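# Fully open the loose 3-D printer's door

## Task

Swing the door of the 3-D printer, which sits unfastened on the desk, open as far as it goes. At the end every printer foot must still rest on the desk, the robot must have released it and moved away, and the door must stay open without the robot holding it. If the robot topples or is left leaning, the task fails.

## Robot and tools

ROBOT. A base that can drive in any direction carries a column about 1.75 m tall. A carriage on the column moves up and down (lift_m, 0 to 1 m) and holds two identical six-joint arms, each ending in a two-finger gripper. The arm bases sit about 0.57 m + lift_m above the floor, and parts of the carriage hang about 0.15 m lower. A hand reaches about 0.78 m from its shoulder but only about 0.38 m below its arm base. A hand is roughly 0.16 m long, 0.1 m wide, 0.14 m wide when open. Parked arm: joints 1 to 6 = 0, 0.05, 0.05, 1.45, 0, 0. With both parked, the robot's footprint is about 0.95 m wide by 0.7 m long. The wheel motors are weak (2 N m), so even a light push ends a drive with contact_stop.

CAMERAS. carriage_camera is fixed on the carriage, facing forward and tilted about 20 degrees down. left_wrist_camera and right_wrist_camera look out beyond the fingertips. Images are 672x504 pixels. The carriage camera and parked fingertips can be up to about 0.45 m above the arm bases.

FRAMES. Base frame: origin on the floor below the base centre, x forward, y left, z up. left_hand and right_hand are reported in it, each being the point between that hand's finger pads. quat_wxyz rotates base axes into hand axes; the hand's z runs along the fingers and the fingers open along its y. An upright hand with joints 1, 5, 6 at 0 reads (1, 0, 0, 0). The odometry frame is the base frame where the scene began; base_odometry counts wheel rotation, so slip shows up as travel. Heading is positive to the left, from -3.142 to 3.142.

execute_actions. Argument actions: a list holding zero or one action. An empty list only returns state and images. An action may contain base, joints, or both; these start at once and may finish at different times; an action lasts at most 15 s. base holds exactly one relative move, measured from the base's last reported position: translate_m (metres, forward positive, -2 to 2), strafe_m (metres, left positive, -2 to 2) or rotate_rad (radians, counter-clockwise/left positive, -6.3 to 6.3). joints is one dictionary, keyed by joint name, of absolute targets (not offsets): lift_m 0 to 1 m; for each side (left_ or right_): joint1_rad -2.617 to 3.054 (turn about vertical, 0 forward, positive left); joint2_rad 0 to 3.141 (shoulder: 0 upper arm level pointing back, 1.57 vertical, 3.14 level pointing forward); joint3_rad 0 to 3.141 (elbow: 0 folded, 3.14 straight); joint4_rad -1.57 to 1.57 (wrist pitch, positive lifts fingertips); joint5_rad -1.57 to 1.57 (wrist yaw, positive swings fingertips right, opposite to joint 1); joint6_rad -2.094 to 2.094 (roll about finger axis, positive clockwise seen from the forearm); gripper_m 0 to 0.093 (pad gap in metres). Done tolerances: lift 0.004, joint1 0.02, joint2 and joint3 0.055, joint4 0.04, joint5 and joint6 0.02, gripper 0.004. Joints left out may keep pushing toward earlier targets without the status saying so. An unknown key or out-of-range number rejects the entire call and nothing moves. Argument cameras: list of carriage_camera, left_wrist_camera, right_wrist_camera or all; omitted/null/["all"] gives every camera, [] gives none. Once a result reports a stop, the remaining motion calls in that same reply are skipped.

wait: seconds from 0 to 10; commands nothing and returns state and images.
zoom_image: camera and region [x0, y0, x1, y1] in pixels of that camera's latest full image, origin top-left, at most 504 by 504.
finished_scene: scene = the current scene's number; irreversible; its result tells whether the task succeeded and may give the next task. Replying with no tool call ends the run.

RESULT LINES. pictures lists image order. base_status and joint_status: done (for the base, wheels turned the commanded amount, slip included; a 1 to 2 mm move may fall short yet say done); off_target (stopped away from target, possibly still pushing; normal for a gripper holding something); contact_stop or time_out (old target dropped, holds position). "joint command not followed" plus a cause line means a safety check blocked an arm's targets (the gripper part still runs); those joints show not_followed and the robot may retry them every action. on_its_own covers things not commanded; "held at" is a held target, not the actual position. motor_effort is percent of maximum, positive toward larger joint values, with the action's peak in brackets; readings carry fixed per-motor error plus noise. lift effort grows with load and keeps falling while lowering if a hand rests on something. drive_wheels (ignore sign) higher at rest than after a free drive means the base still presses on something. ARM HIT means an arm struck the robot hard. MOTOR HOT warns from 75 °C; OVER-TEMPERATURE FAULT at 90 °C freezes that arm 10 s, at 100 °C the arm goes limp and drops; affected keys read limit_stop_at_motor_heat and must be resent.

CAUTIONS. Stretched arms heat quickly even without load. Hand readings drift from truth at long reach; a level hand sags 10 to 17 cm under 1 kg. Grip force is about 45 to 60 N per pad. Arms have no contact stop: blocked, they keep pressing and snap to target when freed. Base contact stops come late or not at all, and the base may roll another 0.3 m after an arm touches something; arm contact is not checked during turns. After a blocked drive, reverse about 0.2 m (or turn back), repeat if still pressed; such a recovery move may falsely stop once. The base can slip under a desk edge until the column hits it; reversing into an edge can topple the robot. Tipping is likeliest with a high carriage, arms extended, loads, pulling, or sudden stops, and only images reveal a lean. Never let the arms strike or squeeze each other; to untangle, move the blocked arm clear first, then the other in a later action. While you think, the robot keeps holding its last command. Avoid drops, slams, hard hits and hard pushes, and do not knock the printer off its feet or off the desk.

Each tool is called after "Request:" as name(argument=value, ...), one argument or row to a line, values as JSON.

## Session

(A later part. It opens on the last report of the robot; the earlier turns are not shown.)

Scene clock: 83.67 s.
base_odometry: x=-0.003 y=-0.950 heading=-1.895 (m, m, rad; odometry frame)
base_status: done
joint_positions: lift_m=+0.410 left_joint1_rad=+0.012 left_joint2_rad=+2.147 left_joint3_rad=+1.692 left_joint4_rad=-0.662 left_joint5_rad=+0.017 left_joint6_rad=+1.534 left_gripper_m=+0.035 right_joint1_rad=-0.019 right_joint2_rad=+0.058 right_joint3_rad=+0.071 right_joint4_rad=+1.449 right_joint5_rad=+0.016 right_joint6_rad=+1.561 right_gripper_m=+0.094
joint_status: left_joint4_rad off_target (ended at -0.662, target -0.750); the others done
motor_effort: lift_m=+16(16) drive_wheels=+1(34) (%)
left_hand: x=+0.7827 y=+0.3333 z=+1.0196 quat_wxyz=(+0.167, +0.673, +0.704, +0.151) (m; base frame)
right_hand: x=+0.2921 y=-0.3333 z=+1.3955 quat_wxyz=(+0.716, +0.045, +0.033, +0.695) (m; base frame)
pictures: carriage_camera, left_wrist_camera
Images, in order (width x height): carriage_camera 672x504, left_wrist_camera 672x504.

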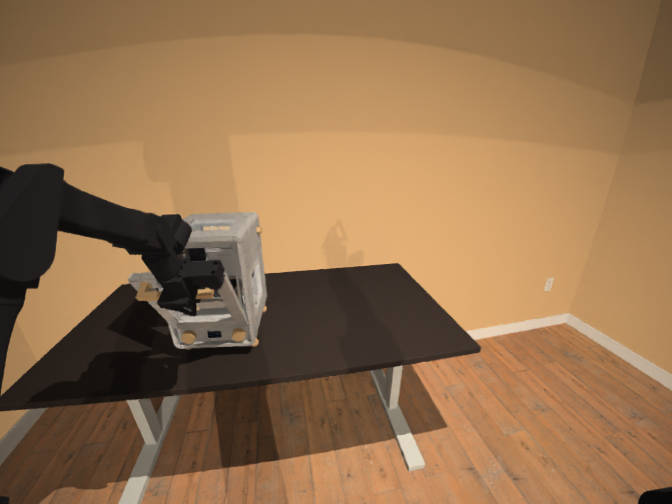

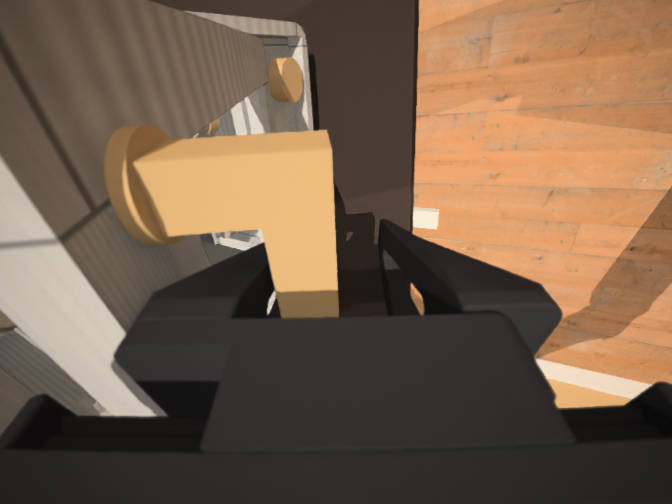

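Request:
execute_actions(
  actions=[
    {"base":{"translate_m":-0.13},"joints":{"lift_m":0.34,"left_joint4_rad":-0.3}},
  ],
  cameras=["carriage_camera","left_wrist_camera"],
)

Scene clock: 88.03 s.
base_odometry: x=+0.039 y=-0.827 heading=-1.895 (m, m, rad; odometry frame)
base_status: done
joint_positions: lift_m=+0.340 left_joint1_rad=+0.012 left_joint2_rad=+2.104 left_joint3_rad=+1.692 left_joint4_rad=-0.354 left_joint5_rad=+0.015 left_joint6_rad=+1.557 left_gripper_m=+0.035 right_joint1_rad=-0.019 right_joint2_rad=+0.058 right_joint3_rad=+0.071 right_joint4_rad=+1.448 right_joint5_rad=+0.016 right_joint6_rad=+1.561 right_gripper_m=+0.094
joint_status: left_joint4_rad off_target (ended at -0.355, target -0.300); the others done
motor_effort: lift_m=+16(16) drive_wheels=-8(38) (%)
left_hand: x=+0.8444 y=+0.3341 z=+1.0162 quat_wxyz=(+0.282, +0.645, +0.657, +0.271) (m; base frame)
right_hand: x=+0.2923 y=-0.3333 z=+1.3255 quat_wxyz=(+0.716, +0.045, +0.033, +0.695) (m; base frame)
pictures: carriage_camera, left_wrist_camera
Images, in order (width x height): carriage_camera 672x504, left_wrist_camera 672x504.

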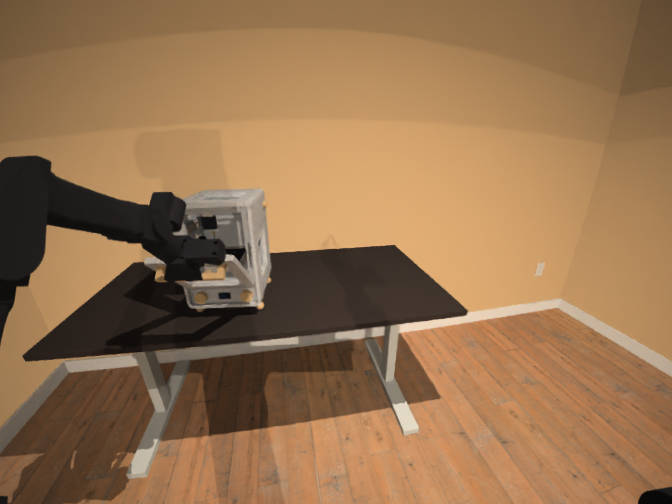

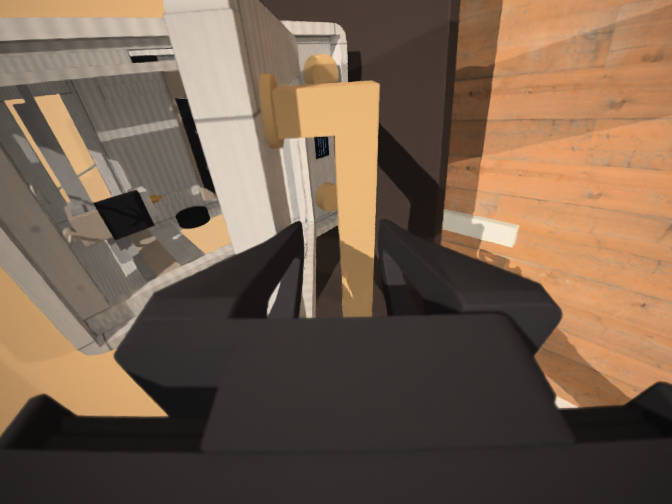

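Request:
execute_actions(
  actions=[
    {"base":{"translate_m":-0.09},"joints":{"lift_m":0.19,"left_joint4_rad":0.0}},
  ],
  cameras=["carriage_camera","left_wrist_camera"],
)

Scene clock: 92.20 s.
base_odometry: x=+0.068 y=-0.742 heading=-1.894 (m, m, rad; odometry frame)
base_status: done
joint_positions: lift_m=+0.190 left_joint1_rad=+0.012 left_joint2_rad=+2.125 left_joint3_rad=+1.669 left_joint4_rad=-0.083 left_joint5_rad=+0.017 left_joint6_rad=+1.557 left_gripper_m=+0.035 right_joint1_rad=-0.019 right_joint2_rad=+0.058 right_joint3_rad=+0.071 right_joint4_rad=+1.450 right_joint5_rad=+0.016 right_joint6_rad=+1.561 right_gripper_m=+0.094
joint_status: left_joint4_rad off_target (ended at -0.083, target +0.000); the others done
motor_effort: lift_m=+16(16) drive_wheels=-10(31) (%)
left_hand: x=+0.8808 y=+0.3343 z=+0.8968 quat_wxyz=(+0.354, +0.610, +0.620, +0.343) (m; base frame)
right_hand: x=+0.2919 y=-0.3333 z=+1.1755 quat_wxyz=(+0.716, +0.044, +0.033, +0.695) (m; base frame)
pictures: carriage_camera, left_wrist_camera
Images, in order (width x height): carriage_camera 672x504, left_wrist_camera 672x504.

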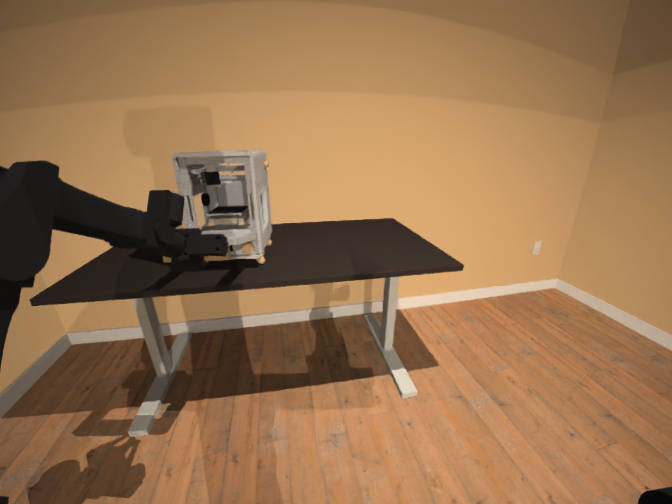

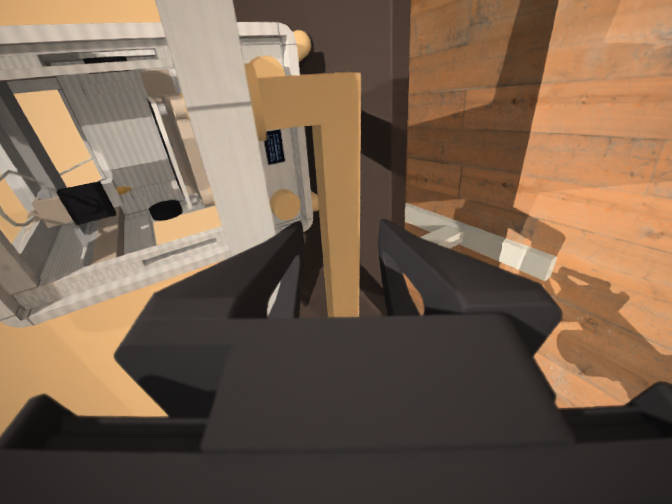

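Request:
execute_actions(
  actions=[
    {"base":{"translate_m":-0.03},"joints":{"lift_m":0.11,"left_joint4_rad":0.15}},
  ],
  cameras=["carriage_camera","left_wrist_camera"],
)

Request:
zoom_image(
  camera="carriage_camera",
  region=[100,120,320,300],
)

Scene clock: 95.03 s.
base_odometry: x=+0.078 y=-0.713 heading=-1.894 (m, m, rad; odometry frame)
base_status: done
joint_positions: lift_m=+0.110 left_joint1_rad=+0.012 left_joint2_rad=+2.130 left_joint3_rad=+1.669 left_joint4_rad=+0.052 left_joint5_rad=+0.019 left_joint6_rad=+1.558 left_gripper_m=+0.035 right_joint1_rad=-0.019 right_joint2_rad=+0.058 right_joint3_rad=+0.071 right_joint4_rad=+1.450 right_joint5_rad=+0.016 right_joint6_rad=+1.561 right_gripper_m=+0.094
joint_status: left_joint4_rad off_target (ended at +0.052, target +0.150); the others done
motor_effort: lift_m=+16(17) drive_wheels=-8(32) (%)
left_hand: x=+0.8962 y=+0.3340 z=+0.8436 quat_wxyz=(+0.394, +0.588, +0.595, +0.382) (m; base frame)
right_hand: x=+0.2918 y=-0.3333 z=+1.0955 quat_wxyz=(+0.716, +0.044, +0.032, +0.695) (m; base frame)
pictures: carriage_camera, left_wrist_camera
Images, in order (width x height): carriage_camera 672x504, left_wrist_camera 672x504.

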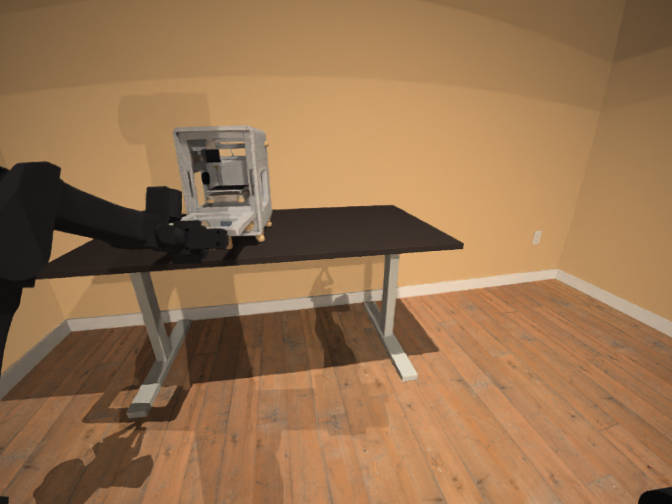

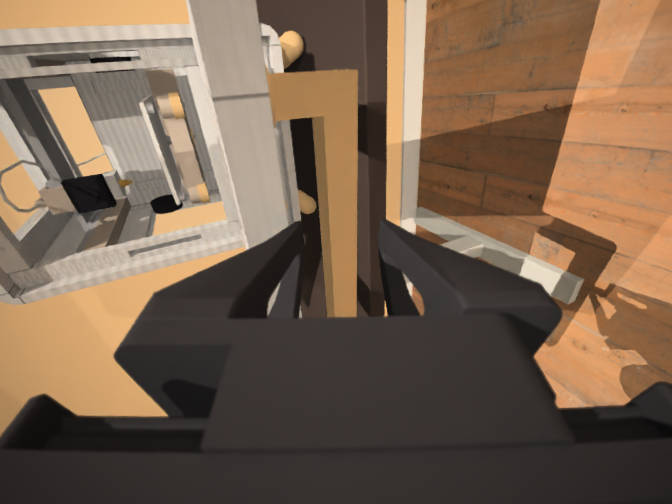

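Region (100, 120, 320, 300) of carriage_camera's 672x504 image, scaled by 2.291, with more detail than that image has; it fills the top 412 rows of this view, and the rest is white.

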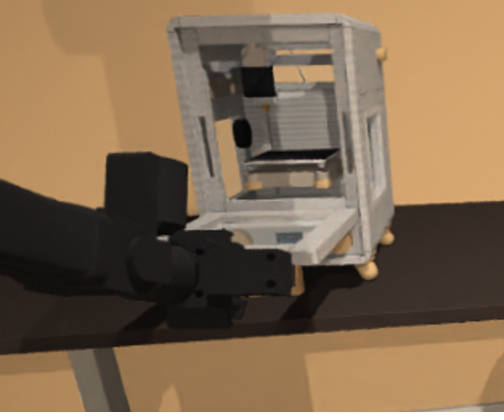

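Request:
execute_actions(
  actions=[
    {"base":{"translate_m":-0.12}},
  ],
  cameras=[],
)

Request:
execute_actions(
  actions=[
    {"joints":{"lift_m":0.24,"left_joint4_rad":-0.1,"left_gripper_m":0.0}},
  ],
  cameras=["carriage_camera"],
)

Request:
execute_actions(
  actions=[
    {"base":{"translate_m":0.15}},
  ],
  cameras=["carriage_camera","left_wrist_camera"],
)

Scene clock: 99.50 s.
base_odometry: x=+0.116 y=-0.599 heading=-1.894 (m, m, rad; odometry frame)
base_status: done
joint_positions: lift_m=+0.110 left_joint1_rad=+0.012 left_joint2_rad=+2.119 left_joint3_rad=+1.669 left_joint4_rad=+0.136 left_joint5_rad=+0.020 left_joint6_rad=+1.560 left_gripper_m=+0.035 right_joint1_rad=-0.019 right_joint2_rad=+0.058 right_joint3_rad=+0.071 right_joint4_rad=+1.450 right_joint5_rad=+0.016 right_joint6_rad=+1.561 right_gripper_m=+0.094
joint_status: not commanded
on_its_own: left_joint4_rad moved +0.085 to your old target +0.150
motor_effort: lift_m=+16(16) drive_wheels=-6(35) (%)
left_hand: x=+0.9027 y=+0.3339 z=+0.8694 quat_wxyz=(+0.421, +0.570, +0.574, +0.410) (m; base frame)
right_hand: x=+0.2919 y=-0.3333 z=+1.0955 quat_wxyz=(+0.716, +0.044, +0.033, +0.695) (m; base frame)
pictures: none
No camera images: the call's "cameras" was empty. Leave "cameras" out to get every camera's image.

Scene clock: 100.57 s.
base_odometry: x=+0.116 y=-0.599 heading=-1.894 (m, m, rad; odometry frame)
base_status: not commanded
joint_positions: lift_m=+0.240 left_joint1_rad=+0.012 left_joint2_rad=+2.105 left_joint3_rad=+1.669 left_joint4_rad=-0.102 left_joint5_rad=+0.020 left_joint6_rad=+1.561 left_gripper_m=+0.001 right_joint1_rad=-0.019 right_joint2_rad=+0.058 right_joint3_rad=+0.071 right_joint4_rad=+1.450 right_joint5_rad=+0.016 right_joint6_rad=+1.561 right_gripper_m=+0.094
joint_status: all done
motor_effort: lift_m=+18(21) drive_wheels=-5(8) (%)
left_hand: x=+0.8775 y=+0.3336 z=+0.9545 quat_wxyz=(+0.355, +0.612, +0.618, +0.343) (m; base frame)
right_hand: x=+0.2919 y=-0.3333 z=+1.2253 quat_wxyz=(+0.716, +0.044, +0.033, +0.695) (m; base frame)
pictures: carriage_camera
Images, in order (width x height): carriage_camera 672x504.

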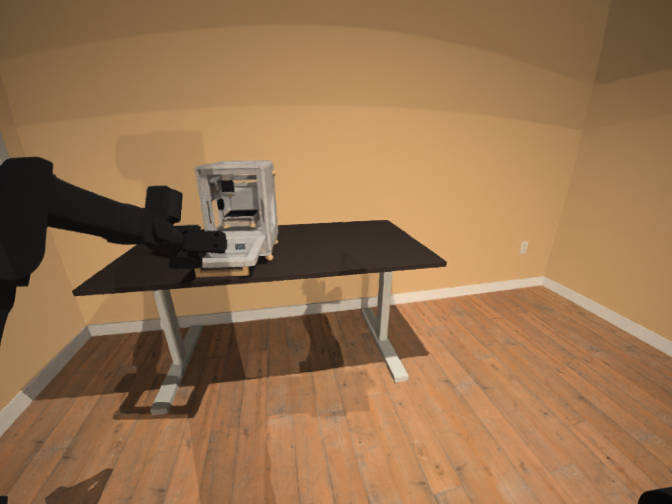

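Scene clock: 102.50 s.
base_odometry: x=+0.069 y=-0.742 heading=-1.893 (m, m, rad; odometry frame)
base_status: done
joint_positions: lift_m=+0.240 left_joint1_rad=+0.012 left_joint2_rad=+2.105 left_joint3_rad=+1.669 left_joint4_rad=-0.103 left_joint5_rad=+0.020 left_joint6_rad=+1.561 left_gripper_m=+0.001 right_joint1_rad=-0.019 right_joint2_rad=+0.058 right_joint3_rad=+0.071 right_joint4_rad=+1.450 right_joint5_rad=+0.016 right_joint6_rad=+1.561 right_gripper_m=+0.094
joint_status: not commanded
motor_effort: lift_m=+18(18) drive_wheels=-11(40) (%)
left_hand: x=+0.8773 y=+0.3336 z=+0.9542 quat_wxyz=(+0.355, +0.612, +0.618, +0.343) (m; base frame)
right_hand: x=+0.2917 y=-0.3333 z=+1.2253 quat_wxyz=(+0.716, +0.044, +0.032, +0.696) (m; base frame)
pictures: carriage_camera, left_wrist_camera
Images, in order (width x height): carriage_camera 672x504, left_wrist_camera 672x504.

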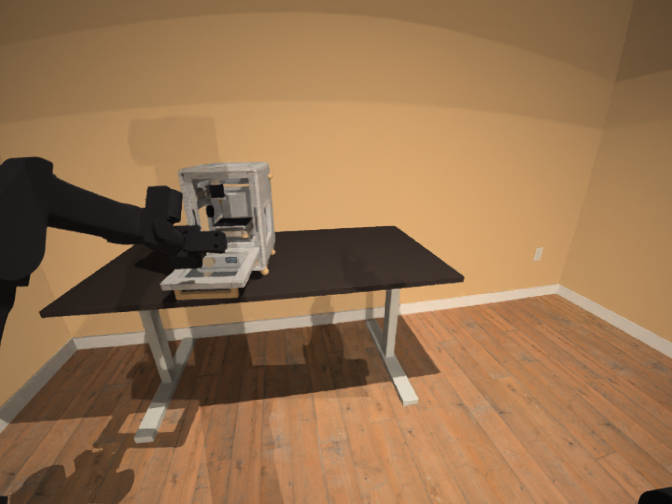

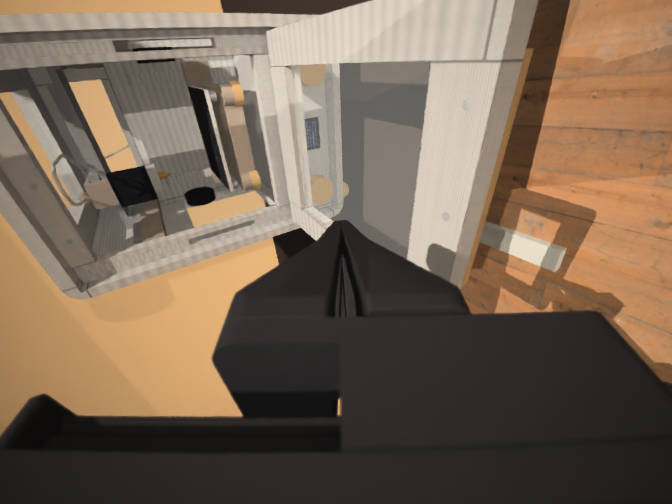

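Request:
execute_actions(
  actions=[
    {"joints":{"lift_m":0.16}},
  ],
  cameras=["carriage_camera","left_wrist_camera"],
)

Scene clock: 105.53 s.
base_odometry: x=+0.069 y=-0.742 heading=-1.893 (m, m, rad; odometry frame)
base_status: not commanded
joint_positions: lift_m=+0.160 left_joint1_rad=+0.012 left_joint2_rad=+2.108 left_joint3_rad=+1.669 left_joint4_rad=-0.102 left_joint5_rad=+0.020 left_joint6_rad=+1.561 left_gripper_m=+0.001 right_joint1_rad=-0.019 right_joint2_rad=+0.058 right_joint3_rad=+0.071 right_joint4_rad=+1.450 right_joint5_rad=+0.016 right_joint6_rad=+1.561 right_gripper_m=+0.094
joint_status: all done
motor_effort: lift_m=+15(16) drive_wheels=-11(11) (%)
left_hand: x=+0.8777 y=+0.3336 z=+0.8735 quat_wxyz=(+0.354, +0.612, +0.618, +0.343) (m; base frame)
right_hand: x=+0.2917 y=-0.3333 z=+1.1456 quat_wxyz=(+0.716, +0.044, +0.032, +0.696) (m; base frame)
pictures: carriage_camera, left_wrist_camera
Images, in order (width x height): carriage_camera 672x504, left_wrist_camera 672x504.

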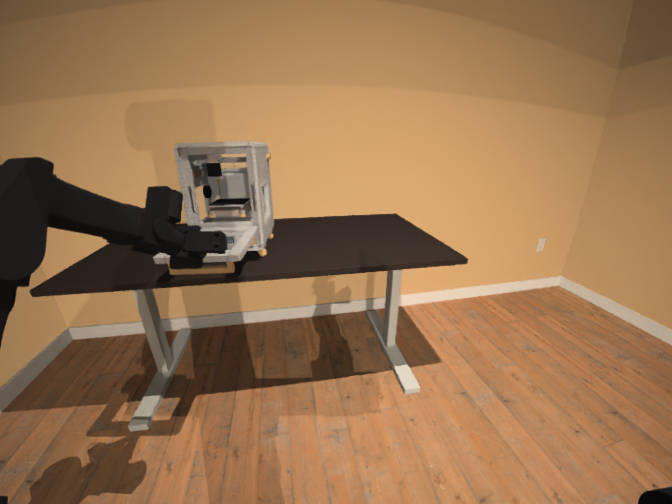

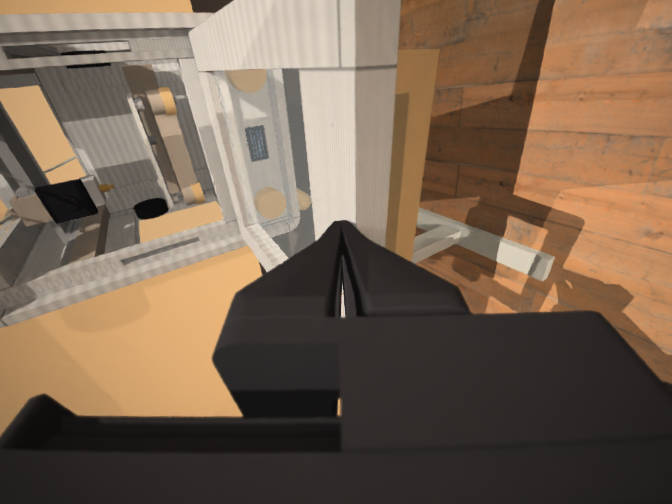

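Request:
execute_actions(
  actions=[
    {"joints":{"lift_m":0.11}},
  ],
  cameras=["carriage_camera","left_wrist_camera"],
)

Request:
execute_actions(
  actions=[
    {"base":{"translate_m":-0.45},"joints":{"lift_m":0.3}},
  ],
  cameras=["carriage_camera"],
)

Request:
zoom_image(
  camera="carriage_camera",
  region=[150,120,350,300],
)

Scene clock: 108.73 s.
base_odometry: x=+0.069 y=-0.742 heading=-1.893 (m, m, rad; odometry frame)
base_status: not commanded
joint_positions: lift_m=+0.110 left_joint1_rad=+0.012 left_joint2_rad=+2.078 left_joint3_rad=+1.686 left_joint4_rad=-0.008 left_joint5_rad=+0.020 left_joint6_rad=+1.563 left_gripper_m=+0.001 right_joint1_rad=-0.019 right_joint2_rad=+0.058 right_joint3_rad=+0.071 right_joint4_rad=+1.450 right_joint5_rad=+0.016 right_joint6_rad=+1.561 right_gripper_m=+0.094
joint_status: all done
motor_effort: lift_m=+15(15) drive_wheels=-10(11) (%)
left_hand: x=+0.8885 y=+0.3338 z=+0.8695 quat_wxyz=(+0.396, +0.588, +0.591, +0.385) (m; base frame)
right_hand: x=+0.2917 y=-0.3333 z=+1.0957 quat_wxyz=(+0.716, +0.044, +0.032, +0.696) (m; base frame)
pictures: carriage_camera, left_wrist_camera
Images, in order (width x height): carriage_camera 672x504, left_wrist_camera 672x504.

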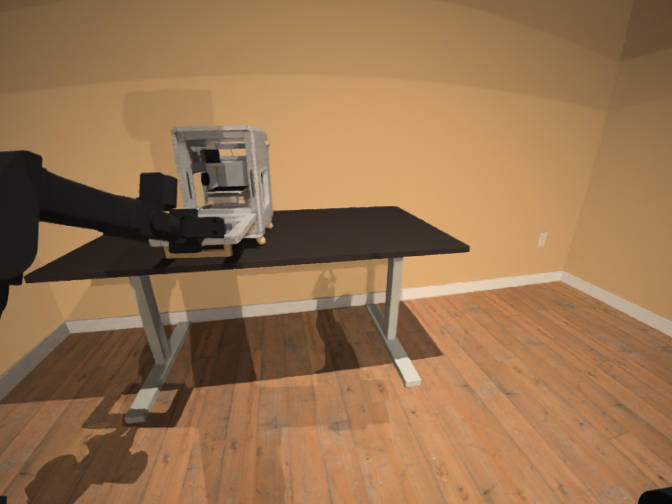

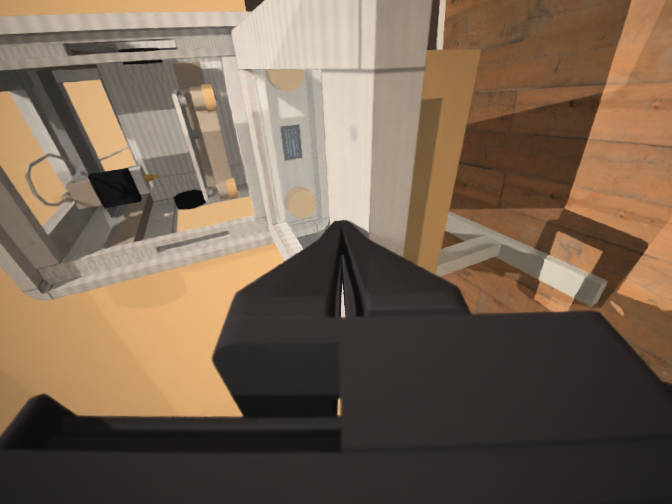

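Scene clock: 111.83 s.
base_odometry: x=+0.211 y=-0.315 heading=-1.893 (m, m, rad; odometry frame)
base_status: done
joint_positions: lift_m=+0.300 left_joint1_rad=+0.012 left_joint2_rad=+2.106 left_joint3_rad=+1.686 left_joint4_rad=-0.102 left_joint5_rad=+0.021 left_joint6_rad=+1.563 left_gripper_m=+0.001 right_joint1_rad=-0.019 right_joint2_rad=+0.058 right_joint3_rad=+0.069 right_joint4_rad=+1.449 right_joint5_rad=+0.016 right_joint6_rad=+1.561 right_gripper_m=+0.094
joint_status: all done
motor_effort: lift_m=+18(21) drive_wheels=-6(40) (%)
left_hand: x=+0.8804 y=+0.3336 z=+1.0220 quat_wxyz=(+0.360, +0.610, +0.614, +0.348) (m; base frame)
right_hand: x=+0.2925 y=-0.3333 z=+1.2849 quat_wxyz=(+0.716, +0.045, +0.033, +0.695) (m; base frame)
pictures: carriage_camera
Images, in order (width x height): carriage_camera 672x504.

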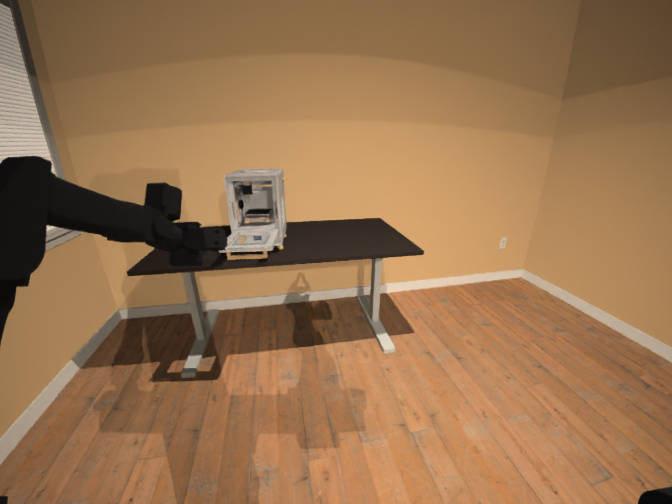

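Region (150, 120, 350, 300) of carriage_camera's 672x504 image, scaled by 2.520, with more detail than that image has; it fills the top 454 rows of this view, and the rest is white.

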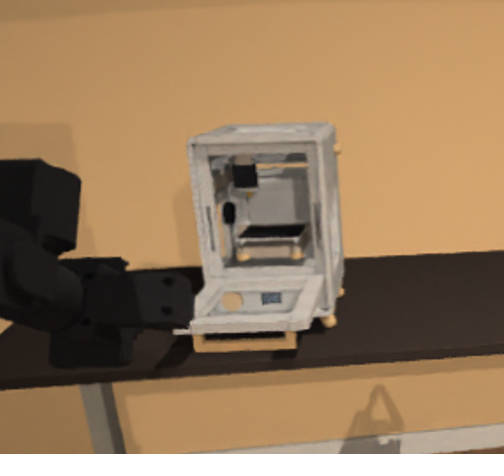

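Request:
finished_scene(
  scene=1,
)

The scene is finished: the task was done.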